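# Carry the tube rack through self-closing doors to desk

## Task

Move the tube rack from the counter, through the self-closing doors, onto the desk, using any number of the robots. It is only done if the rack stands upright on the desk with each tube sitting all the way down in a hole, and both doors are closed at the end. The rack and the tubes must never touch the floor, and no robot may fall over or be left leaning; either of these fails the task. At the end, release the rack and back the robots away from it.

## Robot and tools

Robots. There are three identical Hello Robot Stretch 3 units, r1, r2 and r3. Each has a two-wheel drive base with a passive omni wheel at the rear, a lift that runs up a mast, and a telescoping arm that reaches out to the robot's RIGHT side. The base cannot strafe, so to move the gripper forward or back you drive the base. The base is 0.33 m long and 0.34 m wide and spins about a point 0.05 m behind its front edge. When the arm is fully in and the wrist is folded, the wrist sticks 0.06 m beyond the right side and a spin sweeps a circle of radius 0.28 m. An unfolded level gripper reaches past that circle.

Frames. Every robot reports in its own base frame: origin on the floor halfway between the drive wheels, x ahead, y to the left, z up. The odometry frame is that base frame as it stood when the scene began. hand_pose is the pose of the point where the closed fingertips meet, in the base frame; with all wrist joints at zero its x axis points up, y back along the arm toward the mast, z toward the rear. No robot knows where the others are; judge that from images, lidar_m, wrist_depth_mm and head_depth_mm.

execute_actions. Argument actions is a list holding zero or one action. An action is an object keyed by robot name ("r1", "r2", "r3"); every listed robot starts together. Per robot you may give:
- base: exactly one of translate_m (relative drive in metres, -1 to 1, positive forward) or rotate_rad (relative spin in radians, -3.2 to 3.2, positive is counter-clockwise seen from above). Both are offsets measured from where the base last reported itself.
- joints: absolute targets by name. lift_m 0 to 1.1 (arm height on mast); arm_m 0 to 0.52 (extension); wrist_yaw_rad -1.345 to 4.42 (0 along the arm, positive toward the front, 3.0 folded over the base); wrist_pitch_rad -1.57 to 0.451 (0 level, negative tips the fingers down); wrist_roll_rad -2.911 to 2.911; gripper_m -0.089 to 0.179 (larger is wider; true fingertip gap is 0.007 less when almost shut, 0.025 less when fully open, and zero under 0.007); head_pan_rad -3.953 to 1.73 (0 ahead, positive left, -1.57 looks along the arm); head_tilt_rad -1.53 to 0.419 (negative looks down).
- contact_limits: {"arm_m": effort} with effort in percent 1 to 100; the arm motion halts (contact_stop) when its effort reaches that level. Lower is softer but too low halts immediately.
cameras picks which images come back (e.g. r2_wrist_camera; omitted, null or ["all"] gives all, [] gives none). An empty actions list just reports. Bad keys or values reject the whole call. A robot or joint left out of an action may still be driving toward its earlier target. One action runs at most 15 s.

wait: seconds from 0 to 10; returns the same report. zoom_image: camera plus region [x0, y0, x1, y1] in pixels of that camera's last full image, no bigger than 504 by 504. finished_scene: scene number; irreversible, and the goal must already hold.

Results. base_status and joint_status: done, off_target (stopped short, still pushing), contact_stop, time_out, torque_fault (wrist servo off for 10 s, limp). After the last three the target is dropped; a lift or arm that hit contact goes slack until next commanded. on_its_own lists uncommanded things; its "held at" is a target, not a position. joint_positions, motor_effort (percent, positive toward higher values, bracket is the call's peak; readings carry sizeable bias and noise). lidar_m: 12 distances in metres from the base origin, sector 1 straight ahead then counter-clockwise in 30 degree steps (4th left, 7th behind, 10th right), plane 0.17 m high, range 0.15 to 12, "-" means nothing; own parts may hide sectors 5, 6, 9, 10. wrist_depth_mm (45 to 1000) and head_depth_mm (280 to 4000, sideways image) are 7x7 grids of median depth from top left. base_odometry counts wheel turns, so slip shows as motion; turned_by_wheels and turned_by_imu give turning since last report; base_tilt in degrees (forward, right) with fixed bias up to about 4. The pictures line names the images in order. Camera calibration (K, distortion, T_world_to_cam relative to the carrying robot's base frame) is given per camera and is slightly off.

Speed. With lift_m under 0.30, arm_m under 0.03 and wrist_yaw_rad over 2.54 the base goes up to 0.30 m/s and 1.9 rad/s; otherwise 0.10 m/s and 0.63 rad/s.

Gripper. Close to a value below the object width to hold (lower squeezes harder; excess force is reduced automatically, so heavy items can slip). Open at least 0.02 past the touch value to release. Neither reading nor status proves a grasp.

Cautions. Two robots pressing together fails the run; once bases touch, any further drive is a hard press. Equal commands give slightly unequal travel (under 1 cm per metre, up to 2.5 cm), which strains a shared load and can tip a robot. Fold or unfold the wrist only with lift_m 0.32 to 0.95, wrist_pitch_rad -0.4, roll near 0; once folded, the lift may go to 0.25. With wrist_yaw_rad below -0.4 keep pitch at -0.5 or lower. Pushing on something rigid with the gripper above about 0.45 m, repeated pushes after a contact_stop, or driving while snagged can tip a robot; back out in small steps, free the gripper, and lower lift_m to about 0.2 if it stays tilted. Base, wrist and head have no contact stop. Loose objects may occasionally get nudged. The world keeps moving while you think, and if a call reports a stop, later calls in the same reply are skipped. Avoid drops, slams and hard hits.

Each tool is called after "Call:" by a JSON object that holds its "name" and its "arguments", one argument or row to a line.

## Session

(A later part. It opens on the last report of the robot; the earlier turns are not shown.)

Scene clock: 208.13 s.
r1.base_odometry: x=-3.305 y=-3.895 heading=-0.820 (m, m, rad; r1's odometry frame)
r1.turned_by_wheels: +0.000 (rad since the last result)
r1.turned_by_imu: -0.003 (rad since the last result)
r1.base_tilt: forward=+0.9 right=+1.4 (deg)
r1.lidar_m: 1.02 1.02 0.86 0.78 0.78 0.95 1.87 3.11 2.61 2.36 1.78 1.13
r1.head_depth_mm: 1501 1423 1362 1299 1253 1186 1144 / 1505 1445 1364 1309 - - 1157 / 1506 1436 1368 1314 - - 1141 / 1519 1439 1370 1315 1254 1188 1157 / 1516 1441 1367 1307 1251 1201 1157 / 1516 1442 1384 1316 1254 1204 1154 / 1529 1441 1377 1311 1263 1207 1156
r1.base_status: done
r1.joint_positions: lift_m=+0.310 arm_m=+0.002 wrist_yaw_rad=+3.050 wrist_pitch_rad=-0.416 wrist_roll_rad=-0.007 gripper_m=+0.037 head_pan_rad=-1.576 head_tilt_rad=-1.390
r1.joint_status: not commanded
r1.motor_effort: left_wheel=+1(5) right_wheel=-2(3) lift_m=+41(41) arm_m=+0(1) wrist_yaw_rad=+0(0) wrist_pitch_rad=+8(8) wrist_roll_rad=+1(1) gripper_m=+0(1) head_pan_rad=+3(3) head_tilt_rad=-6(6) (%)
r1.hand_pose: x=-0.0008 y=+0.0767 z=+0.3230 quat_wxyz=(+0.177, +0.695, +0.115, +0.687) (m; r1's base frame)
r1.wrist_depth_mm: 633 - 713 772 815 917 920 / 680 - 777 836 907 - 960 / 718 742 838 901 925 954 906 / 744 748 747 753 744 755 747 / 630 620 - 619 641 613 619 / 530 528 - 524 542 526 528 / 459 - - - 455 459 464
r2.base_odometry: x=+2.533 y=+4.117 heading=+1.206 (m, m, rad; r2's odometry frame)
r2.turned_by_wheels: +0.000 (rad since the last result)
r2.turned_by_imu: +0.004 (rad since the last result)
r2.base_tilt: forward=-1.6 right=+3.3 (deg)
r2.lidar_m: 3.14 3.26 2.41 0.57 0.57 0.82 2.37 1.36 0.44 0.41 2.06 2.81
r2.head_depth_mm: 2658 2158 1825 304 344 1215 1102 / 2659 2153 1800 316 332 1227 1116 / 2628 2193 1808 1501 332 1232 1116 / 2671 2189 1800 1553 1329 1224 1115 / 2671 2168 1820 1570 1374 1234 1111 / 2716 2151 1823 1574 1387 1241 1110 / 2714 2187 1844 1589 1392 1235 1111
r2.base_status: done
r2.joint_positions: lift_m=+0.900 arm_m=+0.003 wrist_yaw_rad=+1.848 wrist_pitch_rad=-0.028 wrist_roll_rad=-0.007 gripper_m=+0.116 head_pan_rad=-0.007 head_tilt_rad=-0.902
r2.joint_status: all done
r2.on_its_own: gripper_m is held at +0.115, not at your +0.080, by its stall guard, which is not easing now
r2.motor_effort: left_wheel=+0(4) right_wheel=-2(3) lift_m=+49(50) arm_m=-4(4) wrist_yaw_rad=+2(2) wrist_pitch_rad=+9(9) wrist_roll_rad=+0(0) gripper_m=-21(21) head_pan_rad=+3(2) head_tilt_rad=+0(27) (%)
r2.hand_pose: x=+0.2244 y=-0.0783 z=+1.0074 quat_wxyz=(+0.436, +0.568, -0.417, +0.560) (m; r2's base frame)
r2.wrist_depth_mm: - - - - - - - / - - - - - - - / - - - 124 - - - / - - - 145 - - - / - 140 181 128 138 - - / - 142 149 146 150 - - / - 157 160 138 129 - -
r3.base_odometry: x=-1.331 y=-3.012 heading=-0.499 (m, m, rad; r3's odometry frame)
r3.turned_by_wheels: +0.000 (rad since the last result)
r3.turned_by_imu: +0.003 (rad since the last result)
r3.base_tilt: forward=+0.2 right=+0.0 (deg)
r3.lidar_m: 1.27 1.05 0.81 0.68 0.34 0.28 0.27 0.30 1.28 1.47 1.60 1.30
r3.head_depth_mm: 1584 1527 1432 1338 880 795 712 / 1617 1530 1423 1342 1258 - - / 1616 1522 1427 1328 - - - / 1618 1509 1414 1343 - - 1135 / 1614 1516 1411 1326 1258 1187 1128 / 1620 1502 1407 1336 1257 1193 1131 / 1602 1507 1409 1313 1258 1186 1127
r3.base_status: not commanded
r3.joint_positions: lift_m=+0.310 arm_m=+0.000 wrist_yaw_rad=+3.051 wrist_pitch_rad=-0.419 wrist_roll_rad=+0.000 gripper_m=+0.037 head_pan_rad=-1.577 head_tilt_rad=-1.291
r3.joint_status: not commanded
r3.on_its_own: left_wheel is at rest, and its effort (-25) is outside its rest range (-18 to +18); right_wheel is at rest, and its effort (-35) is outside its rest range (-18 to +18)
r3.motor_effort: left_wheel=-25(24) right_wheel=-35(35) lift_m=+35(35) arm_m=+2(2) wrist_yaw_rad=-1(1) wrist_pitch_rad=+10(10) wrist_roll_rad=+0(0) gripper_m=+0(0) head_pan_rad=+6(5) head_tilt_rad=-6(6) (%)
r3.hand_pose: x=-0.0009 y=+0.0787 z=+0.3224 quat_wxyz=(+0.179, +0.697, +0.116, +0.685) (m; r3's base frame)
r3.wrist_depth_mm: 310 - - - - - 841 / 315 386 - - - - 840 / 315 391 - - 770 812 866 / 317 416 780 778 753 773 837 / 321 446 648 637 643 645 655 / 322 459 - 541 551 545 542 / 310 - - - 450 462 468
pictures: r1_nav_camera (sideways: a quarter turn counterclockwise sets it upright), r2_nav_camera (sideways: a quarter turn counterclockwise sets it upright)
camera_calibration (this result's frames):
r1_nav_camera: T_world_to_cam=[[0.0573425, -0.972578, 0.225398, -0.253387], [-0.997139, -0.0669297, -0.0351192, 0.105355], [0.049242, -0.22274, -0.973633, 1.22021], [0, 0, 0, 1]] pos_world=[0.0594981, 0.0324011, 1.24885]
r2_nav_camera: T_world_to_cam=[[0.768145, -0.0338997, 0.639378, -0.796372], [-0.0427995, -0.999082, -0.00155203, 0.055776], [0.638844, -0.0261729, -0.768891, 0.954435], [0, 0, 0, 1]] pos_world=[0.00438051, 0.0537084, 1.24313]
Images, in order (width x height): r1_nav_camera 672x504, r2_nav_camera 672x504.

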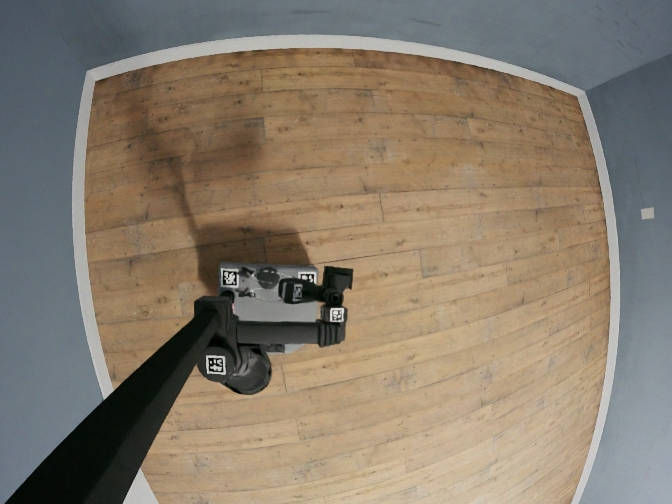

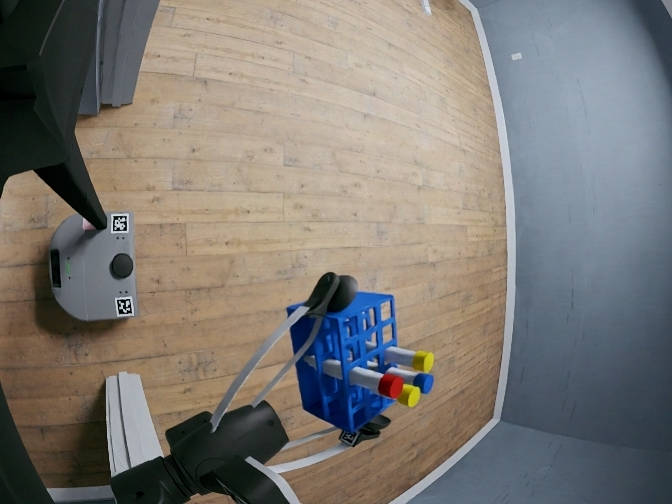

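Call:
{"name": "execute_actions", "arguments": {
  "actions": [
    {"r2":{"base":{"translate_m":1.0}},"r3":{"base":{"rotate_rad":-0.4}}}
  ],
  "cameras": []
}}

Call:
{"name": "execute_actions", "arguments": {
  "actions": [
    {"r2":{"base":{"rotate_rad":1.3},"joints":{"head_tilt_rad":-0.6}},"r3":{"base":{"translate_m":1.0}}}
  ],
  "cameras": ["r2_nav_camera","r3_nav_camera"]
}}

Scene clock: 219.63 s.
r1.base_odometry: x=-3.305 y=-3.895 heading=-0.820 (m, m, rad; r1's odometry frame)
r1.turned_by_wheels: +0.000 (rad since the last result)
r1.turned_by_imu: -0.002 (rad since the last result)
r1.base_tilt: forward=+1.0 right=+1.3 (deg)
r1.lidar_m: 1.02 1.02 0.86 0.78 0.78 0.95 1.87 3.12 2.62 2.36 1.78 1.12
r1.head_depth_mm: 1501 1423 1361 1295 1245 1185 1144 / 1504 1434 1363 1303 - - 1158 / 1512 1435 1362 1315 - - 1136 / 1520 1436 1369 1314 1264 1195 1148 / 1515 1442 1368 1309 1250 1197 1154 / 1527 1434 1380 1315 1256 1206 1160 / 1535 1453 1374 1319 1260 1204 1152
r1.base_status: not commanded
r1.joint_positions: lift_m=+0.310 arm_m=+0.002 wrist_yaw_rad=+3.050 wrist_pitch_rad=-0.416 wrist_roll_rad=-0.007 gripper_m=+0.037 head_pan_rad=-1.576 head_tilt_rad=-1.390
r1.joint_status: not commanded
r1.motor_effort: left_wheel=+1(0) right_wheel=-2(2) lift_m=+40(41) arm_m=-1(1) wrist_yaw_rad=+0(0) wrist_pitch_rad=+8(8) wrist_roll_rad=+1(1) gripper_m=+1(0) head_pan_rad=+4(3) head_tilt_rad=-7(7) (%)
r1.hand_pose: x=-0.0008 y=+0.0767 z=+0.3230 quat_wxyz=(+0.177, +0.695, +0.115, +0.687) (m; r1's base frame)
r1.wrist_depth_mm: 632 - 714 768 841 899 934 / 670 - 774 830 907 - 949 / 708 773 838 874 933 952 912 / 746 761 758 761 753 760 750 / 625 620 - 619 648 625 616 / 523 528 - 529 548 524 530 / 461 - - - 461 456 457
r2.base_odometry: x=+2.890 y=+5.051 heading=+1.206 (m, m, rad; r2's odometry frame)
r2.turned_by_wheels: +0.000 (rad since the last result)
r2.turned_by_imu: +0.004 (rad since the last result)
r2.base_tilt: forward=-1.6 right=+3.2 (deg)
r2.lidar_m: 2.15 2.23 2.53 2.29 1.43 1.17 1.75 1.08 1.42 1.98 2.06 2.23
r2.head_depth_mm: 1969 2143 1810 304 343 1219 1106 / 1948 2133 1836 316 332 1230 1110 / 2005 2140 1808 1497 332 1226 1108 / 2011 2157 1807 1564 1330 1233 1113 / 1997 2176 1825 1573 1373 1232 1114 / 2012 2186 1819 1571 1385 1232 1113 / 2016 2194 1841 1586 1382 1238 1115
r2.base_status: done
r2.joint_positions: lift_m=+0.900 arm_m=+0.003 wrist_yaw_rad=+1.848 wrist_pitch_rad=-0.028 wrist_roll_rad=-0.007 gripper_m=+0.116 head_pan_rad=-0.007 head_tilt_rad=-0.902
r2.joint_status: not commanded
r2.on_its_own: gripper_m is held at +0.115, not at your +0.080, by its stall guard, which is not easing now
r2.motor_effort: left_wheel=-1(5) right_wheel=-1(3) lift_m=+49(50) arm_m=-4(4) wrist_yaw_rad=+2(2) wrist_pitch_rad=+9(9) wrist_roll_rad=+0(0) gripper_m=-22(22) head_pan_rad=+2(3) head_tilt_rad=+1(1) (%)
r2.hand_pose: x=+0.2244 y=-0.0783 z=+1.0074 quat_wxyz=(+0.436, +0.568, -0.417, +0.560) (m; r2's base frame)
r2.wrist_depth_mm: - - - - - - - / - - - - - - - / - - - 124 - - - / - - - 145 - - - / - 139 180 127 138 - - / - 142 150 146 151 - - / - 156 160 138 129 - -
r3.base_odometry: x=-1.330 y=-3.012 heading=-0.899 (m, m, rad; r3's odometry frame)
r3.turned_by_wheels: -0.400 (rad since the last result)
r3.turned_by_imu: -0.384 (rad since the last result)
r3.base_tilt: forward=+0.1 right=+0.0 (deg)
r3.lidar_m: 1.27 1.27 1.05 1.80 0.53 0.31 0.27 0.27 0.32 1.47 1.55 1.50
r3.head_depth_mm: 1379 1485 606 666 759 816 967 / 1598 1527 1417 897 1036 - - / 1620 1515 1427 1329 - - - / 1612 1511 1423 1331 - - 1117 / 1607 1503 1416 1325 1251 1192 1131 / 1596 1497 1408 1321 1257 1191 1129 / 1604 1502 1417 1323 1243 1178 1121
r3.base_status: done
r3.joint_positions: lift_m=+0.310 arm_m=+0.000 wrist_yaw_rad=+3.051 wrist_pitch_rad=-0.419 wrist_roll_rad=+0.000 gripper_m=+0.037 head_pan_rad=-1.576 head_tilt_rad=-1.291
r3.joint_status: not commanded
r3.motor_effort: left_wheel=-4(13) right_wheel=-13(80) lift_m=+36(36) arm_m=+2(2) wrist_yaw_rad=-1(1) wrist_pitch_rad=+10(10) wrist_roll_rad=+0(0) gripper_m=+0(0) head_pan_rad=+4(3) head_tilt_rad=-6(6) (%)
r3.hand_pose: x=-0.0009 y=+0.0787 z=+0.3224 quat_wxyz=(+0.179, +0.697, +0.116, +0.685) (m; r3's base frame)
r3.wrist_depth_mm: - - - - - - - / 581 - - - - - - / 550 - - - - - - / 510 740 792 793 795 812 829 / 486 628 648 635 647 649 656 / 457 526 - 534 546 543 538 / 421 - - - 452 462 468
pictures: none
No camera images: the call's "cameras" was empty. Leave "cameras" out to get every camera's image.

Scene clock: 230.90 s.
r1.base_odometry: x=-3.305 y=-3.895 heading=-0.820 (m, m, rad; r1's odometry frame)
r1.turned_by_wheels: +0.000 (rad since the last result)
r1.turned_by_imu: -0.002 (rad since the last result)
r1.base_tilt: forward=+0.9 right=+1.2 (deg)
r1.lidar_m: 1.02 1.02 0.86 0.78 0.78 0.95 1.87 3.09 2.60 2.36 1.78 1.13
r1.head_depth_mm: 1502 1437 1360 1301 1252 1186 1144 / 1501 1423 1366 1298 - - 1158 / 1520 1423 1367 1310 - - 1142 / 1517 1433 1369 1311 1256 1191 1151 / 1530 1444 1372 1307 1260 1206 1157 / 1522 1455 1383 1307 1257 1205 1148 / 1520 1449 1380 1316 1265 1205 1154
r1.base_status: not commanded
r1.joint_positions: lift_m=+0.310 arm_m=+0.002 wrist_yaw_rad=+3.050 wrist_pitch_rad=-0.416 wrist_roll_rad=-0.007 gripper_m=+0.037 head_pan_rad=-1.576 head_tilt_rad=-1.390
r1.joint_status: not commanded
r1.motor_effort: left_wheel=+1(0) right_wheel=-2(2) lift_m=+41(41) arm_m=-1(0) wrist_yaw_rad=+0(0) wrist_pitch_rad=+8(8) wrist_roll_rad=+1(1) gripper_m=+1(0) head_pan_rad=+4(4) head_tilt_rad=-6(6) (%)
r1.hand_pose: x=-0.0008 y=+0.0767 z=+0.3230 quat_wxyz=(+0.177, +0.695, +0.115, +0.687) (m; r1's base frame)
r1.wrist_depth_mm: 634 - 713 764 825 897 928 / 670 - 778 841 896 - 961 / 721 768 817 888 927 968 886 / 731 755 761 751 753 755 742 / 621 618 - 625 639 622 619 / 523 529 - 528 538 527 522 / 457 - - - 459 461 462
r2.base_odometry: x=+2.890 y=+5.051 heading=+2.506 (m, m, rad; r2's odometry frame)
r2.turned_by_wheels: +1.300 (rad since the last result)
r2.turned_by_imu: +1.313 (rad since the last result)
r2.base_tilt: forward=-1.6 right=+3.2 (deg)
r2.lidar_m: 2.53 2.05 1.17 1.14 1.08 1.15 1.98 1.99 2.29 2.15 2.15 2.47
r2.head_depth_mm: 2592 2968 2810 2109 1659 318 304 / 2433 2818 2706 2138 1674 323 305 / 2377 2828 2843 2112 1676 321 305 / 2346 2736 2858 2113 1674 1410 1158 / 2280 2692 2857 2128 1688 1406 1202 / 2242 2599 2750 2133 1688 1406 1207 / 2224 2506 2663 2110 1688 1408 1212
r2.base_status: done
r2.joint_positions: lift_m=+0.900 arm_m=+0.003 wrist_yaw_rad=+1.848 wrist_pitch_rad=-0.028 wrist_roll_rad=-0.007 gripper_m=+0.116 head_pan_rad=-0.007 head_tilt_rad=-0.606
r2.joint_status: all done
r2.on_its_own: gripper_m is held at +0.115, not at your +0.080, by its stall guard, which is not easing now
r2.motor_effort: left_wheel=-3(5) right_wheel=+4(7) lift_m=+49(49) arm_m=-4(4) wrist_yaw_rad=+1(2) wrist_pitch_rad=+9(9) wrist_roll_rad=+0(0) gripper_m=-22(21) head_pan_rad=+3(3) head_tilt_rad=+3(25) (%)
r2.hand_pose: x=+0.2244 y=-0.0783 z=+1.0074 quat_wxyz=(+0.436, +0.568, -0.417, +0.560) (m; r2's base frame)
r2.wrist_depth_mm: - - - - - - - / - - - - - - - / - - - 123 - - - / - - - 145 - - - / - 139 180 128 138 - - / - 142 150 146 150 - - / - 157 160 138 129 - -
r3.base_odometry: x=-0.708 y=-3.794 heading=-0.899 (m, m, rad; r3's odometry frame)
r3.turned_by_wheels: +0.000 (rad since the last result)
r3.turned_by_imu: +0.001 (rad since the last result)
r3.base_tilt: forward=+0.1 right=+0.0 (deg)
r3.lidar_m: 0.32 0.32 0.36 0.61 0.99 1.09 1.77 1.77 1.48 1.18 0.68 0.38
r3.head_depth_mm: 1630 1512 1435 1347 1267 1228 1137 / 1609 1532 1423 1342 1273 - - / 1587 1513 1434 1337 - - - / 1558 1501 1415 1337 - - 1129 / 1456 1493 1414 1329 1253 1193 1133 / 1360 1521 1411 1330 1257 1194 1126 / 1309 1484 1407 1321 1237 1087 910
r3.base_status: done
r3.joint_positions: lift_m=+0.310 arm_m=+0.000 wrist_yaw_rad=+3.051 wrist_pitch_rad=-0.419 wrist_roll_rad=+0.000 gripper_m=+0.037 head_pan_rad=-1.576 head_tilt_rad=-1.291
r3.joint_status: not commanded
r3.motor_effort: left_wheel=+2(5) right_wheel=-3(9) lift_m=+36(36) arm_m=+2(2) wrist_yaw_rad=-1(1) wrist_pitch_rad=+10(10) wrist_roll_rad=+0(1) gripper_m=+1(0) head_pan_rad=+3(4) head_tilt_rad=-6(6) (%)
r3.hand_pose: x=-0.0009 y=+0.0787 z=+0.3224 quat_wxyz=(+0.179, +0.697, +0.116, +0.685) (m; r3's base frame)
r3.wrist_depth_mm: 720 - 956 765 488 353 278 / 761 923 - 816 504 365 285 / 815 887 - 885 534 378 293 / 765 766 789 763 560 394 300 / 618 612 662 648 547 410 310 / 520 520 - 537 522 420 321 / 451 - - - 448 425 332
pictures: r2_nav_camera (sideways: a quarter turn counterclockwise sets it upright), r3_nav_camera (sideways: a quarter turn counterclockwise sets it upright)
camera_calibration (this result's frames):
r2_nav_camera: T_world_to_cam=[[0.548152, -0.0324007, 0.835751, -1.05097], [-0.0407545, -0.999097, -0.0120033, 0.0693726], [0.835385, -0.0274809, -0.548978, 0.66719], [0, 0, 0, 1]] pos_world=[0.0215593, 0.0535928, 1.24545]
r3_nav_camera: T_world_to_cam=[[-0.0452718, -0.97387, 0.22255, -0.23954], [-0.997871, 0.0336183, -0.0558778, 0.131496], [0.0469359, -0.224606, -0.973319, 1.21855], [0, 0, 0, 1]] pos_world=[0.0631776, 0.0359924, 1.24669]
Images, in order (width x height): r2_nav_camera 672x504, r3_nav_camera 672x504.

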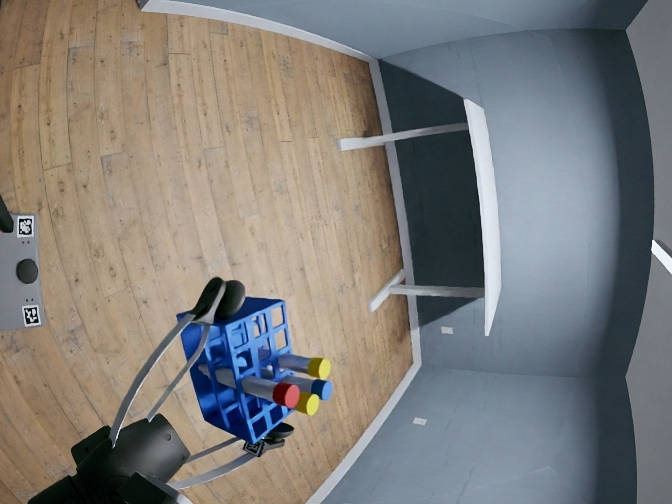

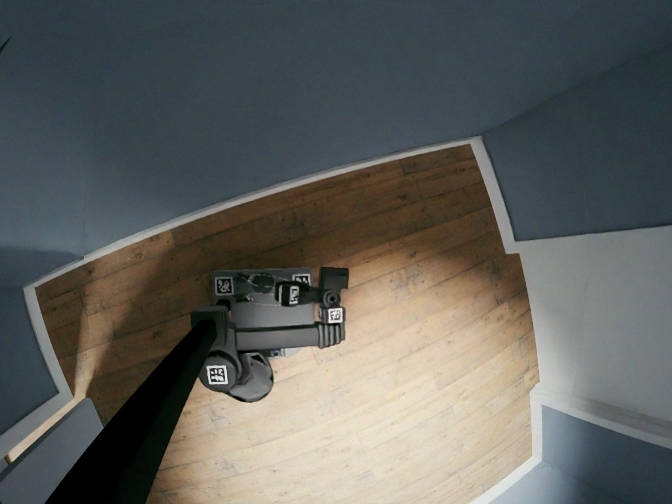

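Call:
{"name": "execute_actions", "arguments": {
  "actions": [
    {"r2":{"base":{"rotate_rad":0.3},"joints":{"wrist_yaw_rad":1.57}}}
  ],
  "cameras": []
}}

Call:
{"name": "execute_actions", "arguments": {
  "actions": [
    {"r2":{"base":{"translate_m":1.0}}}
  ],
  "cameras": []
}}

Call:
{"name": "execute_actions", "arguments": {
  "actions": [
    {"r2":{"base":{"translate_m":0.55},"joints":{"head_tilt_rad":-1.1}}}
  ],
  "cameras": ["r2_nav_camera","r2_head_camera"]
}}

Scene clock: 233.20 s.
r1.base_odometry: x=-3.305 y=-3.895 heading=-0.820 (m, m, rad; r1's odometry frame)
r1.turned_by_wheels: +0.000 (rad since the last result)
r1.turned_by_imu: +0.000 (rad since the last result)
r1.base_tilt: forward=+1.0 right=+1.2 (deg)
r1.lidar_m: 1.02 1.02 0.86 0.78 0.78 0.95 1.86 3.12 2.61 2.36 1.78 1.13
r1.head_depth_mm: 1490 1423 1366 1293 1249 1181 1147 / 1515 1428 1368 1308 - - 1155 / 1511 1434 1366 1319 - - 1139 / 1515 1451 1364 1306 1262 1186 1153 / 1531 1442 1381 1318 1252 1200 1153 / 1530 1443 1383 1314 1255 1201 1156 / 1528 1452 1385 1322 1261 1209 1157
r1.base_status: not commanded
r1.joint_positions: lift_m=+0.310 arm_m=+0.002 wrist_yaw_rad=+3.050 wrist_pitch_rad=-0.416 wrist_roll_rad=-0.007 gripper_m=+0.037 head_pan_rad=-1.576 head_tilt_rad=-1.390
r1.joint_status: not commanded
r1.motor_effort: left_wheel=+0(1) right_wheel=-2(2) lift_m=+40(41) arm_m=-1(0) wrist_yaw_rad=+0(0) wrist_pitch_rad=+8(8) wrist_roll_rad=+0(0) gripper_m=+1(0) head_pan_rad=+3(3) head_tilt_rad=-5(6) (%)
r1.hand_pose: x=-0.0008 y=+0.0767 z=+0.3230 quat_wxyz=(+0.177, +0.695, +0.115, +0.687) (m; r1's base frame)
r1.wrist_depth_mm: 640 - 719 774 826 892 928 / 676 - 783 837 886 - 957 / 720 762 842 880 925 955 893 / 731 761 749 752 761 750 757 / 620 626 - 623 642 628 615 / 529 530 - 525 544 531 527 / 456 - - - 458 459 465
r2.base_odometry: x=+2.890 y=+5.051 heading=+2.806 (m, m, rad; r2's odometry frame)
r2.turned_by_wheels: +0.300 (rad since the last result)
r2.turned_by_imu: +0.303 (rad since the last result)
r2.base_tilt: forward=-1.6 right=+3.2 (deg)
r2.lidar_m: 2.29 1.39 1.11 1.08 1.12 1.46 1.98 2.08 2.21 2.15 2.24 2.55
r2.head_depth_mm: 2248 2584 2808 2107 1674 314 328 / 2276 2628 2755 2119 1679 1481 1179 / 2282 2615 2796 2122 1681 1410 1207 / 2308 2607 2714 2099 1683 1399 1209 / 2388 2705 2815 2095 1677 1420 1210 / 2426 2707 2839 2138 1677 1410 1212 / 2339 2534 2514 2112 1693 1408 1204
r2.base_status: done
r2.joint_positions: lift_m=+0.900 arm_m=+0.003 wrist_yaw_rad=+1.573 wrist_pitch_rad=-0.028 wrist_roll_rad=-0.007 gripper_m=+0.116 head_pan_rad=-0.007 head_tilt_rad=-0.606
r2.joint_status: all done
r2.on_its_own: gripper_m is held at +0.115, not at your +0.080, by its stall guard, which is not easing now
r2.motor_effort: left_wheel=-3(7) right_wheel=+4(6) lift_m=+49(49) arm_m=-4(4) wrist_yaw_rad=-4(6) wrist_pitch_rad=+9(9) wrist_roll_rad=+0(0) gripper_m=-22(21) head_pan_rad=+3(2) head_tilt_rad=+2(3) (%)
r2.hand_pose: x=+0.2341 y=-0.1476 z=+1.0074 quat_wxyz=(+0.508, +0.506, -0.490, +0.495) (m; r2's base frame)
r2.wrist_depth_mm: - - - - - - - / - - - - - - - / - - - 124 - - - / - - - 145 - - - / - 139 179 129 137 - - / - 142 149 151 151 - - / - 157 160 139 129 - -
r3.base_odometry: x=-0.708 y=-3.794 heading=-0.899 (m, m, rad; r3's odometry frame)
r3.turned_by_wheels: +0.000 (rad since the last result)
r3.turned_by_imu: +0.001 (rad since the last result)
r3.base_tilt: forward=+0.1 right=+0.1 (deg)
r3.lidar_m: 0.32 0.32 0.36 0.61 1.05 1.19 1.77 1.77 1.48 1.18 0.69 0.38
r3.head_depth_mm: 1614 1527 1426 1350 1277 1218 1127 / 1600 1534 1423 1333 1276 - - / 1585 1523 1417 1334 - - - / 1562 1512 1420 1336 - - 1122 / 1443 1512 1409 1326 1258 1189 1135 / 1366 1504 1406 1329 1263 1189 1124 / 1301 1487 1417 1330 1240 1093 916
r3.base_status: not commanded
r3.joint_positions: lift_m=+0.310 arm_m=+0.000 wrist_yaw_rad=+3.051 wrist_pitch_rad=-0.419 wrist_roll_rad=+0.000 gripper_m=+0.037 head_pan_rad=-1.576 head_tilt_rad=-1.291
r3.joint_status: not commanded
r3.motor_effort: left_wheel=+2(1) right_wheel=-4(3) lift_m=+36(35) arm_m=+2(2) wrist_yaw_rad=-1(1) wrist_pitch_rad=+10(10) wrist_roll_rad=+1(0) gripper_m=+0(0) head_pan_rad=+3(4) head_tilt_rad=-6(6) (%)
r3.hand_pose: x=-0.0009 y=+0.0787 z=+0.3224 quat_wxyz=(+0.179, +0.697, +0.116, +0.685) (m; r3's base frame)
r3.wrist_depth_mm: 778 - 965 771 484 352 278 / 830 887 - 825 500 368 285 / 879 948 - 876 533 376 293 / 768 761 791 760 564 395 300 / 620 613 671 638 546 404 314 / 521 526 - 538 523 418 321 / 450 - - - 446 425 330
pictures: none
No camera images: the call's "cameras" was empty. Leave "cameras" out to get every camera's image.

Scene clock: 244.13 s.
r1.base_odometry: x=-3.305 y=-3.895 heading=-0.820 (m, m, rad; r1's odometry frame)
r1.turned_by_wheels: +0.000 (rad since the last result)
r1.turned_by_imu: -0.002 (rad since the last result)
r1.base_tilt: forward=+0.9 right=+1.4 (deg)
r1.lidar_m: 1.02 1.02 0.86 0.78 0.78 0.95 1.86 3.10 2.61 2.35 1.78 1.13
r1.head_depth_mm: 1499 1434 1361 1307 1253 1177 1141 / 1499 1426 1362 1300 - - 1162 / 1516 1429 1358 1317 - - 1144 / 1526 1429 1364 1319 1260 1190 1147 / 1523 1440 1377 1309 1262 1199 1157 / 1520 1444 1376 1311 1259 1206 1153 / 1518 1457 1374 1317 1255 1206 1158
r1.base_status: not commanded
r1.joint_positions: lift_m=+0.310 arm_m=+0.002 wrist_yaw_rad=+3.050 wrist_pitch_rad=-0.416 wrist_roll_rad=-0.007 gripper_m=+0.037 head_pan_rad=-1.576 head_tilt_rad=-1.390
r1.joint_status: not commanded
r1.motor_effort: left_wheel=+1(0) right_wheel=-2(2) lift_m=+40(40) arm_m=-1(1) wrist_yaw_rad=-1(0) wrist_pitch_rad=+8(8) wrist_roll_rad=+1(1) gripper_m=+0(0) head_pan_rad=+3(4) head_tilt_rad=-6(6) (%)
r1.hand_pose: x=-0.0008 y=+0.0767 z=+0.3230 quat_wxyz=(+0.177, +0.695, +0.115, +0.687) (m; r1's base frame)
r1.wrist_depth_mm: 632 - 716 773 833 884 918 / 678 - 787 821 921 - 967 / 730 770 848 868 932 975 919 / 739 757 759 763 763 755 758 / 618 622 - 625 639 619 625 / 522 528 - 526 543 521 525 / 459 - - - 459 456 456
r2.base_odometry: x=+1.946 y=+5.381 heading=+2.806 (m, m, rad; r2's odometry frame)
r2.turned_by_wheels: +0.000 (rad since the last result)
r2.turned_by_imu: +0.004 (rad since the last result)
r2.base_tilt: forward=-1.6 right=+3.2 (deg)
r2.lidar_m: 1.29 1.33 1.00 0.97 1.02 1.54 2.98 2.99 2.24 2.18 2.29 1.68
r2.head_depth_mm: 1486 1115 1857 2043 1671 314 329 / 1483 1115 1872 2043 1682 1470 1174 / 1495 1124 1875 2017 1687 1413 1207 / 1521 1120 1875 2027 1695 1406 1210 / 1520 1125 1896 2088 1685 1409 1207 / 1532 1659 1933 2137 1679 1403 1209 / 1547 1732 1976 2105 1701 1408 1209
r2.base_status: done
r2.joint_positions: lift_m=+0.900 arm_m=+0.003 wrist_yaw_rad=+1.573 wrist_pitch_rad=-0.028 wrist_roll_rad=-0.007 gripper_m=+0.116 head_pan_rad=-0.007 head_tilt_rad=-0.606
r2.joint_status: not commanded
r2.on_its_own: gripper_m is held at +0.115, not at your +0.080, by its stall guard, which is not easing now
r2.motor_effort: left_wheel=-3(5) right_wheel=+3(7) lift_m=+49(49) arm_m=-4(4) wrist_yaw_rad=-4(4) wrist_pitch_rad=+9(9) wrist_roll_rad=+0(0) gripper_m=-22(21) head_pan_rad=+2(3) head_tilt_rad=+3(3) (%)
r2.hand_pose: x=+0.2341 y=-0.1476 z=+1.0074 quat_wxyz=(+0.508, +0.506, -0.490, +0.495) (m; r2's base frame)
r2.wrist_depth_mm: - - - - - - - / - - - - - - - / - - - 125 - - - / - - - 146 - - - / - 139 180 128 138 - - / - 142 149 150 151 - - / - 157 159 139 129 - -
r3.base_odometry: x=-0.708 y=-3.794 heading=-0.899 (m, m, rad; r3's odometry frame)
r3.turned_by_wheels: +0.000 (rad since the last result)
r3.turned_by_imu: +0.003 (rad since the last result)
r3.base_tilt: forward=+0.1 right=+0.0 (deg)
r3.lidar_m: 0.32 0.32 0.36 0.61 1.05 1.19 1.77 1.76 1.49 1.18 0.69 0.38
r3.head_depth_mm: 1610 1535 1422 1356 1272 1213 1130 / 1608 1517 1410 1342 1279 - - / 1589 1528 1422 1335 - - - / 1571 1523 1418 1338 - - 1131 / 1460 1516 1409 1325 1255 1188 1137 / 1361 1490 1413 1328 1260 1197 1134 / 1300 1473 1411 1326 1240 1089 911
r3.base_status: not commanded
r3.joint_positions: lift_m=+0.310 arm_m=+0.000 wrist_yaw_rad=+3.051 wrist_pitch_rad=-0.419 wrist_roll_rad=+0.000 gripper_m=+0.037 head_pan_rad=-1.576 head_tilt_rad=-1.291
r3.joint_status: not commanded
r3.motor_effort: left_wheel=+1(2) right_wheel=-3(3) lift_m=+36(35) arm_m=+2(1) wrist_yaw_rad=-1(1) wrist_pitch_rad=+10(10) wrist_roll_rad=+1(0) gripper_m=+0(0) head_pan_rad=+4(4) head_tilt_rad=-6(6) (%)
r3.hand_pose: x=-0.0009 y=+0.0787 z=+0.3224 quat_wxyz=(+0.179, +0.697, +0.116, +0.685) (m; r3's base frame)
r3.wrist_depth_mm: 803 - 942 756 483 351 277 / 839 884 - 815 503 366 286 / 881 935 - 885 533 379 294 / 762 762 797 768 554 388 301 / 616 622 669 635 544 409 312 / 516 524 - 533 520 418 319 / 447 - - - 445 421 331
pictures: none
No camera images: the call's "cameras" was empty. Leave "cameras" out to get every camera's image.

Scene clock: 250.60 s.
r1.base_odometry: x=-3.305 y=-3.895 heading=-0.820 (m, m, rad; r1's odometry frame)
r1.turned_by_wheels: +0.000 (rad since the last result)
r1.turned_by_imu: -0.001 (rad since the last result)
r1.base_tilt: forward=+1.1 right=+1.3 (deg)
r1.lidar_m: 1.02 1.02 0.86 0.78 0.78 0.95 1.86 3.10 2.61 2.36 1.79 1.12
r1.head_depth_mm: 1514 1434 1367 1304 1243 1185 1138 / 1516 1434 1369 1310 - - 1154 / 1511 1434 1364 1313 - - 1142 / 1516 1435 1362 1313 1264 1190 1145 / 1514 1442 1370 1312 1257 1205 1160 / 1525 1446 1376 1313 1254 1211 1159 / 1525 1455 1374 1314 1269 1209 1156
r1.base_status: not commanded
r1.joint_positions: lift_m=+0.310 arm_m=+0.002 wrist_yaw_rad=+3.050 wrist_pitch_rad=-0.416 wrist_roll_rad=-0.007 gripper_m=+0.037 head_pan_rad=-1.576 head_tilt_rad=-1.390
r1.joint_status: not commanded
r1.motor_effort: left_wheel=+0(0) right_wheel=-2(2) lift_m=+41(41) arm_m=-1(1) wrist_yaw_rad=-1(0) wrist_pitch_rad=+8(8) wrist_roll_rad=+1(1) gripper_m=+0(0) head_pan_rad=+3(3) head_tilt_rad=-6(6) (%)
r1.hand_pose: x=-0.0008 y=+0.0767 z=+0.3230 quat_wxyz=(+0.177, +0.695, +0.115, +0.687) (m; r1's base frame)
r1.wrist_depth_mm: 628 - 730 762 830 904 930 / 674 - 786 840 906 - 974 / 717 769 841 875 943 964 919 / 739 771 768 760 752 743 753 / 632 627 - 614 633 627 623 / 526 524 - 526 540 526 529 / 465 - - - 461 459 455
r2.base_odometry: x=+1.427 y=+5.562 heading=+2.805 (m, m, rad; r2's odometry frame)
r2.turned_by_wheels: +0.000 (rad since the last result)
r2.turned_by_imu: +0.002 (rad since the last result)
r2.base_tilt: forward=-1.6 right=+3.3 (deg)
r2.lidar_m: 0.74 1.29 0.98 0.95 1.00 1.51 3.54 3.04 2.26 2.19 1.31 1.26
r2.head_depth_mm: 475 445 326 365 1270 1177 1095 / 478 448 1569 1376 1280 1170 1099 / 480 450 1524 1393 1285 1191 - / 481 455 1524 1397 1282 1189 - / 483 455 1505 1392 1296 1195 - / 486 459 1532 1407 1282 1193 1123 / 488 463 1568 1412 1293 1195 1112
r2.base_status: done
r2.joint_positions: lift_m=+0.900 arm_m=+0.003 wrist_yaw_rad=+1.573 wrist_pitch_rad=-0.028 wrist_roll_rad=-0.007 gripper_m=+0.116 head_pan_rad=-0.007 head_tilt_rad=-1.086
r2.joint_status: all done
r2.on_its_own: gripper_m is held at +0.115, not at your +0.080, by its stall guard, which is not easing now
r2.motor_effort: left_wheel=-4(3) right_wheel=+3(8) lift_m=+49(49) arm_m=-4(4) wrist_yaw_rad=-3(3) wrist_pitch_rad=+9(9) wrist_roll_rad=+0(0) gripper_m=-21(22) head_pan_rad=+3(3) head_tilt_rad=-7(34) (%)
r2.hand_pose: x=+0.2341 y=-0.1476 z=+1.0074 quat_wxyz=(+0.508, +0.506, -0.490, +0.495) (m; r2's base frame)
r2.wrist_depth_mm: - - - - - - - / - - - - - - - / - - - 124 - - - / 422 451 470 145 524 581 622 / - 139 180 129 138 355 344 / - 142 149 151 151 - - / - 156 160 139 129 - -
r3.base_odometry: x=-0.708 y=-3.794 heading=-0.899 (m, m, rad; r3's odometry frame)
r3.turned_by_wheels: +0.000 (rad since the last result)
r3.turned_by_imu: +0.002 (rad since the last result)
r3.base_tilt: forward=+0.1 right=+0.0 (deg)
r3.lidar_m: 0.32 0.32 0.36 0.61 1.05 1.19 1.77 1.77 1.49 1.18 0.69 0.38
r3.head_depth_mm: 1624 1527 1427 1350 1273 1222 1135 / 1610 1518 1431 1332 1275 - - / 1595 1511 1421 1341 - - - / 1570 1509 1411 1337 - - 1121 / 1446 1492 1428 1331 1258 1195 1133 / 1354 1510 1409 1315 1253 1185 1124 / 1298 1483 1409 1334 1244 1083 907
r3.base_status: not commanded
r3.joint_positions: lift_m=+0.310 arm_m=+0.000 wrist_yaw_rad=+3.051 wrist_pitch_rad=-0.419 wrist_roll_rad=+0.000 gripper_m=+0.037 head_pan_rad=-1.576 head_tilt_rad=-1.291
r3.joint_status: not commanded
r3.motor_effort: left_wheel=+2(2) right_wheel=-4(3) lift_m=+36(35) arm_m=+2(2) wrist_yaw_rad=-1(1) wrist_pitch_rad=+10(10) wrist_roll_rad=+0(0) gripper_m=+0(0) head_pan_rad=+4(3) head_tilt_rad=-6(5) (%)
r3.hand_pose: x=-0.0009 y=+0.0787 z=+0.3224 quat_wxyz=(+0.179, +0.697, +0.116, +0.685) (m; r3's base frame)
r3.wrist_depth_mm: 786 - 967 762 491 351 277 / 829 905 - 823 510 363 286 / 882 952 - 873 538 376 293 / 764 780 776 751 561 393 304 / 629 628 658 642 548 411 312 / 516 527 - 540 518 421 321 / 449 - - - 452 422 332
pictures: r2_head_camera (sideways: a quarter turn clockwise sets it upright), r2_nav_camera (sideways: a quarter turn counterclockwise sets it upright)
camera_calibration (this result's frames):
r2_head_camera: T_world_to_cam=[[-0.9017, -0.0105105, -0.432234, 0.585524], [-0.0149942, 0.999863, 0.00696668, -0.00787301], [0.432102, 0.0127629, -0.901734, 1.12466], [0, 0, 0, 1]] pos_world=[0.0418806, -0.000327827, 1.26728]
r2_nav_camera: T_world_to_cam=[[0.872201, -0.0345439, 0.487926, -0.599697], [-0.0424073, -0.999088, 0.00507315, 0.0471488], [0.487305, -0.0251164, -0.87287, 1.09053], [0, 0, 0, 1]] pos_world=[-0.00636643, 0.0537802, 1.24426]
Images, in order (width x height): r2_head_camera 896x504, r2_nav_camera 672x504.

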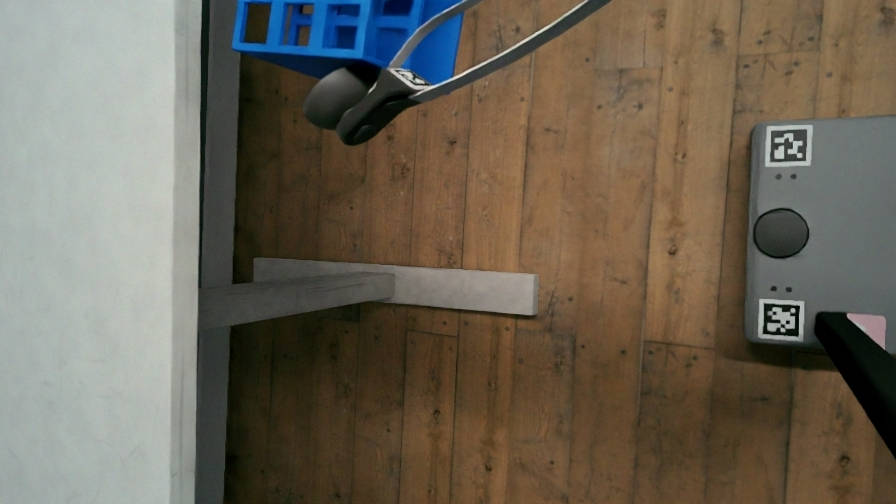

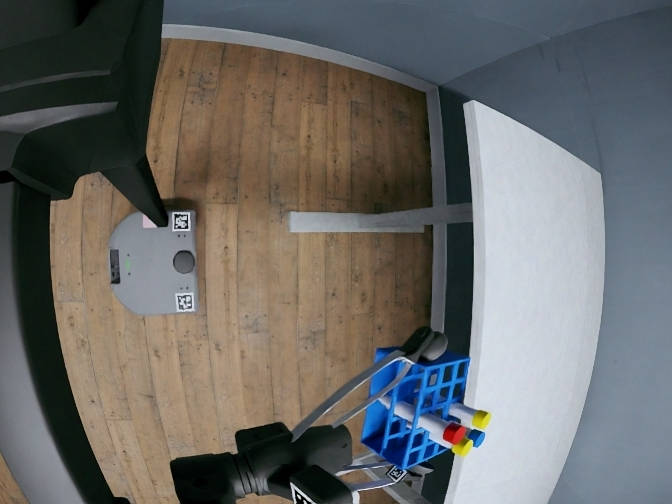

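Call:
{"name": "execute_actions", "arguments": {
  "actions": [
    {"r2":{"joints":{"lift_m":0.95}}}
  ],
  "cameras": []
}}

Call:
{"name": "execute_actions", "arguments": {
  "actions": [
    {"r2":{"base":{"translate_m":0.28}}}
  ],
  "cameras": []
}}

Call:
{"name": "execute_actions", "arguments": {
  "actions": [
    {"r2":{"joints":{"lift_m":0.91}}}
  ],
  "cameras": ["r2_nav_camera","r2_wrist_camera"]
}}

Scene clock: 252.87 s.
r1.base_odometry: x=-3.305 y=-3.895 heading=-0.820 (m, m, rad; r1's odometry frame)
r1.turned_by_wheels: +0.000 (rad since the last result)
r1.turned_by_imu: +0.000 (rad since the last result)
r1.base_tilt: forward=+0.9 right=+1.4 (deg)
r1.lidar_m: 1.02 1.02 0.86 0.78 0.78 0.95 1.87 3.10 2.61 2.36 1.78 1.12
r1.head_depth_mm: 1505 1434 1355 1300 1247 1182 1145 / 1503 1434 1368 1305 - - 1157 / 1514 1438 1364 1320 - - 1143 / 1519 1442 1366 1317 1264 1196 1148 / 1520 1443 1370 1309 1257 1200 1153 / 1527 1447 1372 1316 1257 1203 1152 / 1525 1445 1378 1311 1253 1207 1154
r1.base_status: not commanded
r1.joint_positions: lift_m=+0.310 arm_m=+0.002 wrist_yaw_rad=+3.050 wrist_pitch_rad=-0.416 wrist_roll_rad=-0.007 gripper_m=+0.037 head_pan_rad=-1.576 head_tilt_rad=-1.390
r1.joint_status: not commanded
r1.motor_effort: left_wheel=+0(0) right_wheel=-2(2) lift_m=+41(41) arm_m=-1(1) wrist_yaw_rad=-1(0) wrist_pitch_rad=+8(8) wrist_roll_rad=+1(1) gripper_m=+0(1) head_pan_rad=+3(3) head_tilt_rad=-5(6) (%)
r1.hand_pose: x=-0.0008 y=+0.0767 z=+0.3230 quat_wxyz=(+0.177, +0.695, +0.115, +0.687) (m; r1's base frame)
r1.wrist_depth_mm: 631 - 716 787 833 901 934 / 680 - 758 834 878 - 974 / 722 761 852 879 959 965 902 / 741 751 756 749 760 745 758 / 622 625 - 618 643 612 614 / 527 523 - 528 540 527 528 / 460 - - - 459 463 456
r2.base_odometry: x=+1.427 y=+5.562 heading=+2.805 (m, m, rad; r2's odometry frame)
r2.turned_by_wheels: +0.000 (rad since the last result)
r2.turned_by_imu: +0.000 (rad since the last result)
r2.base_tilt: forward=-1.6 right=+3.2 (deg)
r2.lidar_m: 0.74 1.29 0.98 0.95 1.00 1.51 3.54 3.01 2.26 2.20 1.31 1.26
r2.head_depth_mm: 474 445 310 1354 1271 1175 1098 / 478 448 1495 1398 1269 1189 1098 / 481 451 1555 1395 1282 1189 - / 482 455 1520 1401 1287 1188 - / 483 457 1497 1403 1286 1200 - / 485 460 1556 1409 1295 1201 1119 / 489 462 1551 1416 1296 1211 1113
r2.base_status: not commanded
r2.joint_positions: lift_m=+0.950 arm_m=+0.003 wrist_yaw_rad=+1.573 wrist_pitch_rad=-0.028 wrist_roll_rad=-0.007 gripper_m=+0.116 head_pan_rad=-0.007 head_tilt_rad=-1.086
r2.joint_status: all done
r2.on_its_own: gripper_m is held at +0.115, not at your +0.080, by its stall guard, which is not easing now
r2.motor_effort: left_wheel=-3(3) right_wheel=+3(4) lift_m=+49(52) arm_m=-4(4) wrist_yaw_rad=-4(4) wrist_pitch_rad=+9(9) wrist_roll_rad=+0(0) gripper_m=-22(21) head_pan_rad=+3(3) head_tilt_rad=-7(7) (%)
r2.hand_pose: x=+0.2341 y=-0.1476 z=+1.0573 quat_wxyz=(+0.508, +0.506, -0.490, +0.495) (m; r2's base frame)
r2.wrist_depth_mm: - - - - - - - / - - - - - - - / - - - 124 - - - / - 626 663 145 743 809 881 / 399 139 179 128 138 503 488 / - 142 149 150 151 - 360 / - 157 160 139 129 - -
r3.base_odometry: x=-0.708 y=-3.794 heading=-0.899 (m, m, rad; r3's odometry frame)
r3.turned_by_wheels: +0.000 (rad since the last result)
r3.turned_by_imu: +0.001 (rad since the last result)
r3.base_tilt: forward=+0.1 right=+0.0 (deg)
r3.lidar_m: 0.32 0.32 0.36 0.60 1.05 1.19 1.77 1.77 1.49 1.18 0.69 0.38
r3.head_depth_mm: 1618 1518 1435 1354 1268 1218 1128 / 1604 1521 1415 1340 1276 - - / 1587 1517 1419 1336 - - - / 1563 1511 1421 1330 - - 1131 / 1452 1503 1404 1338 1265 1191 1134 / 1365 1499 1413 1333 1258 1191 1126 / 1304 1479 1410 1318 1248 1089 914
r3.base_status: not commanded
r3.joint_positions: lift_m=+0.310 arm_m=+0.000 wrist_yaw_rad=+3.051 wrist_pitch_rad=-0.419 wrist_roll_rad=+0.000 gripper_m=+0.037 head_pan_rad=-1.576 head_tilt_rad=-1.291
r3.joint_status: not commanded
r3.motor_effort: left_wheel=+1(2) right_wheel=-3(4) lift_m=+36(35) arm_m=+1(2) wrist_yaw_rad=-1(1) wrist_pitch_rad=+10(10) wrist_roll_rad=+0(0) gripper_m=+0(0) head_pan_rad=+4(4) head_tilt_rad=-6(6) (%)
r3.hand_pose: x=-0.0009 y=+0.0787 z=+0.3224 quat_wxyz=(+0.179, +0.697, +0.116, +0.685) (m; r3's base frame)
r3.wrist_depth_mm: 800 - 982 752 482 353 277 / 841 892 - 821 507 364 287 / 891 940 - 874 529 374 295 / 780 779 780 757 551 391 303 / 618 628 662 645 542 411 308 / 516 524 - 533 522 421 320 / 449 - - - 451 420 330
pictures: none
No camera images: the call's "cameras" was empty. Leave "cameras" out to get every camera's image.

Scene clock: 256.63 s.
r1.base_odometry: x=-3.305 y=-3.895 heading=-0.820 (m, m, rad; r1's odometry frame)
r1.turned_by_wheels: +0.000 (rad since the last result)
r1.turned_by_imu: -0.001 (rad since the last result)
r1.base_tilt: forward=+0.9 right=+1.3 (deg)
r1.lidar_m: 1.02 1.02 0.86 0.78 0.78 0.95 1.86 3.11 2.60 2.36 1.79 1.13
r1.head_depth_mm: 1497 1427 1363 1300 1246 1184 1147 / 1505 1437 1371 1307 - - 1161 / 1520 1434 1365 1320 - - 1140 / 1513 1434 1370 1315 1253 1191 1150 / 1519 1445 1378 1317 1256 1206 1151 / 1528 1438 1380 1314 1251 1206 1157 / 1528 1446 1381 1317 1262 1210 1156
r1.base_status: not commanded
r1.joint_positions: lift_m=+0.310 arm_m=+0.002 wrist_yaw_rad=+3.050 wrist_pitch_rad=-0.416 wrist_roll_rad=-0.007 gripper_m=+0.037 head_pan_rad=-1.576 head_tilt_rad=-1.390
r1.joint_status: not commanded
r1.motor_effort: left_wheel=+0(0) right_wheel=-2(2) lift_m=+41(41) arm_m=+0(0) wrist_yaw_rad=+0(0) wrist_pitch_rad=+8(8) wrist_roll_rad=+1(1) gripper_m=+0(1) head_pan_rad=+3(4) head_tilt_rad=-7(6) (%)
r1.hand_pose: x=-0.0008 y=+0.0767 z=+0.3230 quat_wxyz=(+0.177, +0.695, +0.115, +0.687) (m; r1's base frame)
r1.wrist_depth_mm: 625 - 726 772 821 910 921 / 679 - 780 827 904 - 967 / 718 765 848 870 941 957 895 / 738 748 747 756 754 760 755 / 617 618 - 621 645 617 622 / 528 520 - 528 536 530 523 / 462 - - - 457 458 459
r2.base_odometry: x=+1.162 y=+5.655 heading=+2.805 (m, m, rad; r2's odometry frame)
r2.turned_by_wheels: +0.000 (rad since the last result)
r2.turned_by_imu: +0.001 (rad since the last result)
r2.base_tilt: forward=-1.6 right=+3.2 (deg)
r2.lidar_m: 0.47 0.47 0.97 0.94 0.99 1.40 3.82 3.03 2.27 2.21 1.18 0.98
r2.head_depth_mm: 474 427 310 343 328 1179 1099 / 477 430 377 351 329 1188 1098 / 479 427 386 352 331 1198 - / 482 429 387 353 331 1199 - / 484 431 389 354 333 1180 - / 486 433 389 355 335 1194 1120 / 488 434 392 356 338 1203 1114
r2.base_status: done
r2.joint_positions: lift_m=+0.950 arm_m=+0.003 wrist_yaw_rad=+1.573 wrist_pitch_rad=-0.028 wrist_roll_rad=-0.007 gripper_m=+0.116 head_pan_rad=-0.007 head_tilt_rad=-1.086
r2.joint_status: not commanded
r2.on_its_own: gripper_m is held at +0.115, not at your +0.080, by its stall guard, which is not easing now
r2.motor_effort: left_wheel=-3(5) right_wheel=+3(8) lift_m=+50(49) arm_m=-4(4) wrist_yaw_rad=-4(4) wrist_pitch_rad=+9(9) wrist_roll_rad=+0(0) gripper_m=-20(22) head_pan_rad=+3(3) head_tilt_rad=-7(7) (%)
r2.hand_pose: x=+0.2341 y=-0.1476 z=+1.0573 quat_wxyz=(+0.508, +0.506, -0.490, +0.495) (m; r2's base frame)
r2.wrist_depth_mm: 811 810 801 798 795 790 791 / 834 828 832 824 823 819 818 / 867 883 866 124 855 862 852 / 919 636 661 145 746 828 863 / 410 139 179 128 137 497 493 / - 142 149 150 150 - 337 / 226 157 160 140 129 251 259
r3.base_odometry: x=-0.708 y=-3.794 heading=-0.899 (m, m, rad; r3's odometry frame)
r3.turned_by_wheels: +0.000 (rad since the last result)
r3.turned_by_imu: +0.001 (rad since the last result)
r3.base_tilt: forward=+0.1 right=+0.1 (deg)
r3.lidar_m: 0.32 0.32 0.36 0.61 1.05 1.19 1.77 1.76 1.49 1.18 0.69 0.38
r3.head_depth_mm: 1619 1516 1430 1343 1269 1222 1137 / 1615 1515 1422 1350 1266 - - / 1601 1507 1421 1335 - - - / 1568 1515 1410 1334 - - 1133 / 1443 1508 1423 1326 1257 1187 1135 / 1354 1499 1412 1325 1251 1191 1123 / 1307 1490 1408 1318 1241 1088 904
r3.base_status: not commanded
r3.joint_positions: lift_m=+0.310 arm_m=+0.000 wrist_yaw_rad=+3.051 wrist_pitch_rad=-0.419 wrist_roll_rad=+0.000 gripper_m=+0.037 head_pan_rad=-1.576 head_tilt_rad=-1.291
r3.joint_status: not commanded
r3.motor_effort: left_wheel=+2(1) right_wheel=-3(3) lift_m=+37(36) arm_m=+2(2) wrist_yaw_rad=-1(1) wrist_pitch_rad=+10(10) wrist_roll_rad=+1(1) gripper_m=+0(0) head_pan_rad=+4(4) head_tilt_rad=-6(6) (%)
r3.hand_pose: x=-0.0009 y=+0.0787 z=+0.3224 quat_wxyz=(+0.179, +0.697, +0.116, +0.685) (m; r3's base frame)
r3.wrist_depth_mm: 803 - 949 769 488 350 277 / 831 916 - 815 508 360 284 / 905 956 - 870 526 377 294 / 773 769 776 769 556 395 302 / 624 627 665 635 543 411 311 / 521 529 - 527 525 416 319 / 449 - - - 447 421 330
pictures: none
No camera images: the call's "cameras" was empty. Leave "cameras" out to get every camera's image.

Scene clock: 257.80 s.
r1.base_odometry: x=-3.305 y=-3.895 heading=-0.820 (m, m, rad; r1's odometry frame)
r1.turned_by_wheels: +0.000 (rad since the last result)
r1.turned_by_imu: +0.000 (rad since the last result)
r1.base_tilt: forward=+0.9 right=+1.3 (deg)
r1.lidar_m: 1.02 1.03 0.86 0.78 0.78 0.95 1.86 3.11 2.61 2.36 1.78 1.13
r1.head_depth_mm: 1503 1432 1356 1293 1250 1185 1151 / 1514 1439 1361 1304 - - 1156 / 1515 1432 1359 1308 - - 1140 / 1518 1439 1369 1317 1254 1190 1148 / 1522 1443 1371 1305 1252 1201 1154 / 1512 1443 1380 1314 1260 1206 1157 / 1533 1446 1382 1313 1260 1206 1155
r1.base_status: not commanded
r1.joint_positions: lift_m=+0.310 arm_m=+0.002 wrist_yaw_rad=+3.050 wrist_pitch_rad=-0.416 wrist_roll_rad=-0.007 gripper_m=+0.037 head_pan_rad=-1.576 head_tilt_rad=-1.390
r1.joint_status: not commanded
r1.motor_effort: left_wheel=-1(0) right_wheel=-2(2) lift_m=+41(41) arm_m=-1(0) wrist_yaw_rad=+0(0) wrist_pitch_rad=+8(8) wrist_roll_rad=+1(1) gripper_m=+1(1) head_pan_rad=+3(2) head_tilt_rad=-6(6) (%)
r1.hand_pose: x=-0.0008 y=+0.0767 z=+0.3230 quat_wxyz=(+0.177, +0.695, +0.115, +0.687) (m; r1's base frame)
r1.wrist_depth_mm: 626 - 716 786 847 887 928 / 674 - 789 847 914 - 957 / 719 751 849 897 928 960 919 / 720 766 767 744 755 762 752 / 624 617 - 616 642 613 619 / 529 533 - 529 541 528 523 / 454 - - - 456 456 461
r2.base_odometry: x=+1.162 y=+5.655 heading=+2.805 (m, m, rad; r2's odometry frame)
r2.turned_by_wheels: +0.000 (rad since the last result)
r2.turned_by_imu: +0.000 (rad since the last result)
r2.base_tilt: forward=-1.6 right=+3.2 (deg)
r2.lidar_m: 0.47 0.47 0.97 0.94 0.99 1.39 3.81 3.01 2.28 2.20 1.18 0.98
r2.head_depth_mm: 474 425 328 341 328 1171 1097 / 478 426 396 346 330 1181 1103 / 479 427 386 351 330 1189 - / 481 430 387 352 331 1184 - / 484 431 389 354 332 1187 - / 486 432 390 355 335 1194 1124 / 488 435 391 355 338 1194 1116
r2.base_status: not commanded
r2.joint_positions: lift_m=+0.910 arm_m=+0.003 wrist_yaw_rad=+1.573 wrist_pitch_rad=-0.028 wrist_roll_rad=-0.007 gripper_m=+0.116 head_pan_rad=-0.007 head_tilt_rad=-1.086
r2.joint_status: all done
r2.on_its_own: gripper_m is held at +0.115, not at your +0.080, by its stall guard, which is not easing now
r2.motor_effort: left_wheel=-3(3) right_wheel=+3(3) lift_m=+40(42) arm_m=-4(4) wrist_yaw_rad=-4(4) wrist_pitch_rad=+9(9) wrist_roll_rad=+0(0) gripper_m=-21(21) head_pan_rad=+3(3) head_tilt_rad=-7(7) (%)
r2.hand_pose: x=+0.2341 y=-0.1476 z=+1.0175 quat_wxyz=(+0.509, +0.506, -0.490, +0.495) (m; r2's base frame)
r2.wrist_depth_mm: 807 811 801 795 799 787 783 / 844 838 843 818 824 793 812 / 870 865 854 125 854 849 843 / 456 483 507 145 560 621 679 / 316 139 179 128 138 383 372 / - 142 149 151 150 - 259 / 173 157 160 139 129 192 199
r3.base_odometry: x=-0.708 y=-3.794 heading=-0.899 (m, m, rad; r3's odometry frame)
r3.turned_by_wheels: +0.000 (rad since the last result)
r3.turned_by_imu: +0.000 (rad since the last result)
r3.base_tilt: forward=+0.1 right=+0.0 (deg)
r3.lidar_m: 0.32 0.32 0.36 0.60 1.05 1.19 1.77 1.76 1.49 1.18 0.68 0.38
r3.head_depth_mm: 1623 1532 1428 1351 1272 1220 1133 / 1603 1507 1428 1336 1276 - - / 1599 1498 1422 1325 - - - / 1567 1519 1409 1336 - - 1126 / 1446 1506 1405 1327 1262 1193 1131 / 1367 1502 1415 1325 1251 1185 1119 / 1299 1477 1411 1315 1254 1096 911
r3.base_status: not commanded
r3.joint_positions: lift_m=+0.310 arm_m=+0.000 wrist_yaw_rad=+3.051 wrist_pitch_rad=-0.419 wrist_roll_rad=+0.000 gripper_m=+0.037 head_pan_rad=-1.576 head_tilt_rad=-1.291
r3.joint_status: not commanded
r3.motor_effort: left_wheel=+2(2) right_wheel=-4(3) lift_m=+36(36) arm_m=+2(2) wrist_yaw_rad=-1(1) wrist_pitch_rad=+10(10) wrist_roll_rad=+0(0) gripper_m=+1(0) head_pan_rad=+4(3) head_tilt_rad=-6(6) (%)
r3.hand_pose: x=-0.0009 y=+0.0787 z=+0.3224 quat_wxyz=(+0.179, +0.697, +0.116, +0.685) (m; r3's base frame)
r3.wrist_depth_mm: 775 - 972 756 481 352 279 / 858 886 - 820 508 364 286 / 885 980 - 882 530 382 294 / 766 767 788 767 564 391 302 / 617 623 656 631 547 409 311 / 522 522 - 534 524 418 322 / 443 - - - 450 422 331
pictures: r2_nav_camera (sideways: a quarter turn counterclockwise sets it upright), r2_wrist_camera
camera_calibration (this result's frames):
r2_nav_camera: T_world_to_cam=[[0.872318, -0.0345449, 0.487718, -0.599426], [-0.0424063, -0.999088, 0.00508168, 0.0471377], [0.487097, -0.0251151, -0.872987, 1.09068], [0, 0, 0, 1]] pos_world=[-0.00638016, 0.0537803, 1.24426]
r2_wrist_camera: T_world_to_cam=[[-0.0284125, -0.998038, 0.0558009, -0.204025], [-0.217829, -0.0483, -0.974791, 1.06295], [0.975573, -0.0398513, -0.21603, 0.149911], [0, 0, 0, 1]] pos_world=[0.0794963, -0.14631, 1.07992]
Images, in order (width x height): r2_nav_camera 672x504, r2_wrist_camera 644x364.

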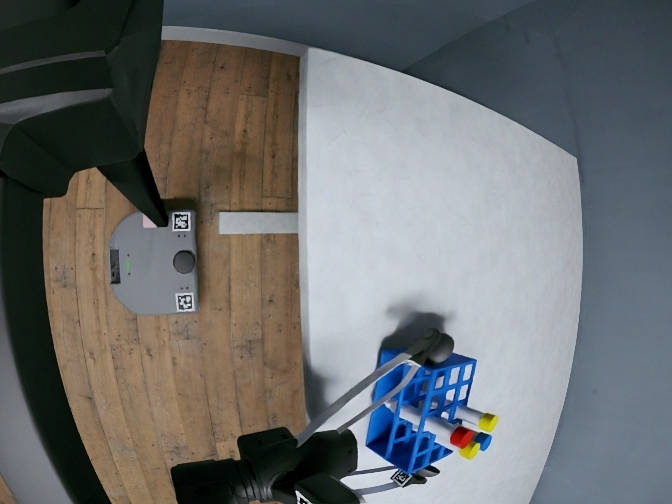

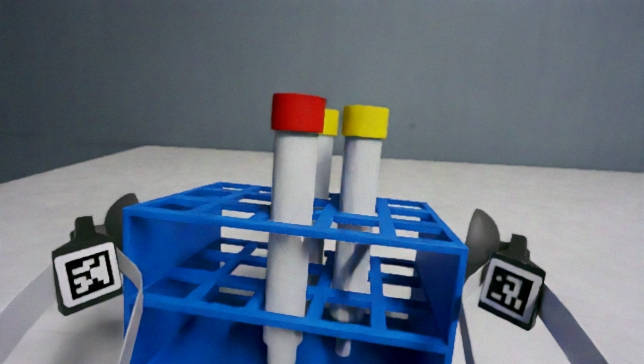

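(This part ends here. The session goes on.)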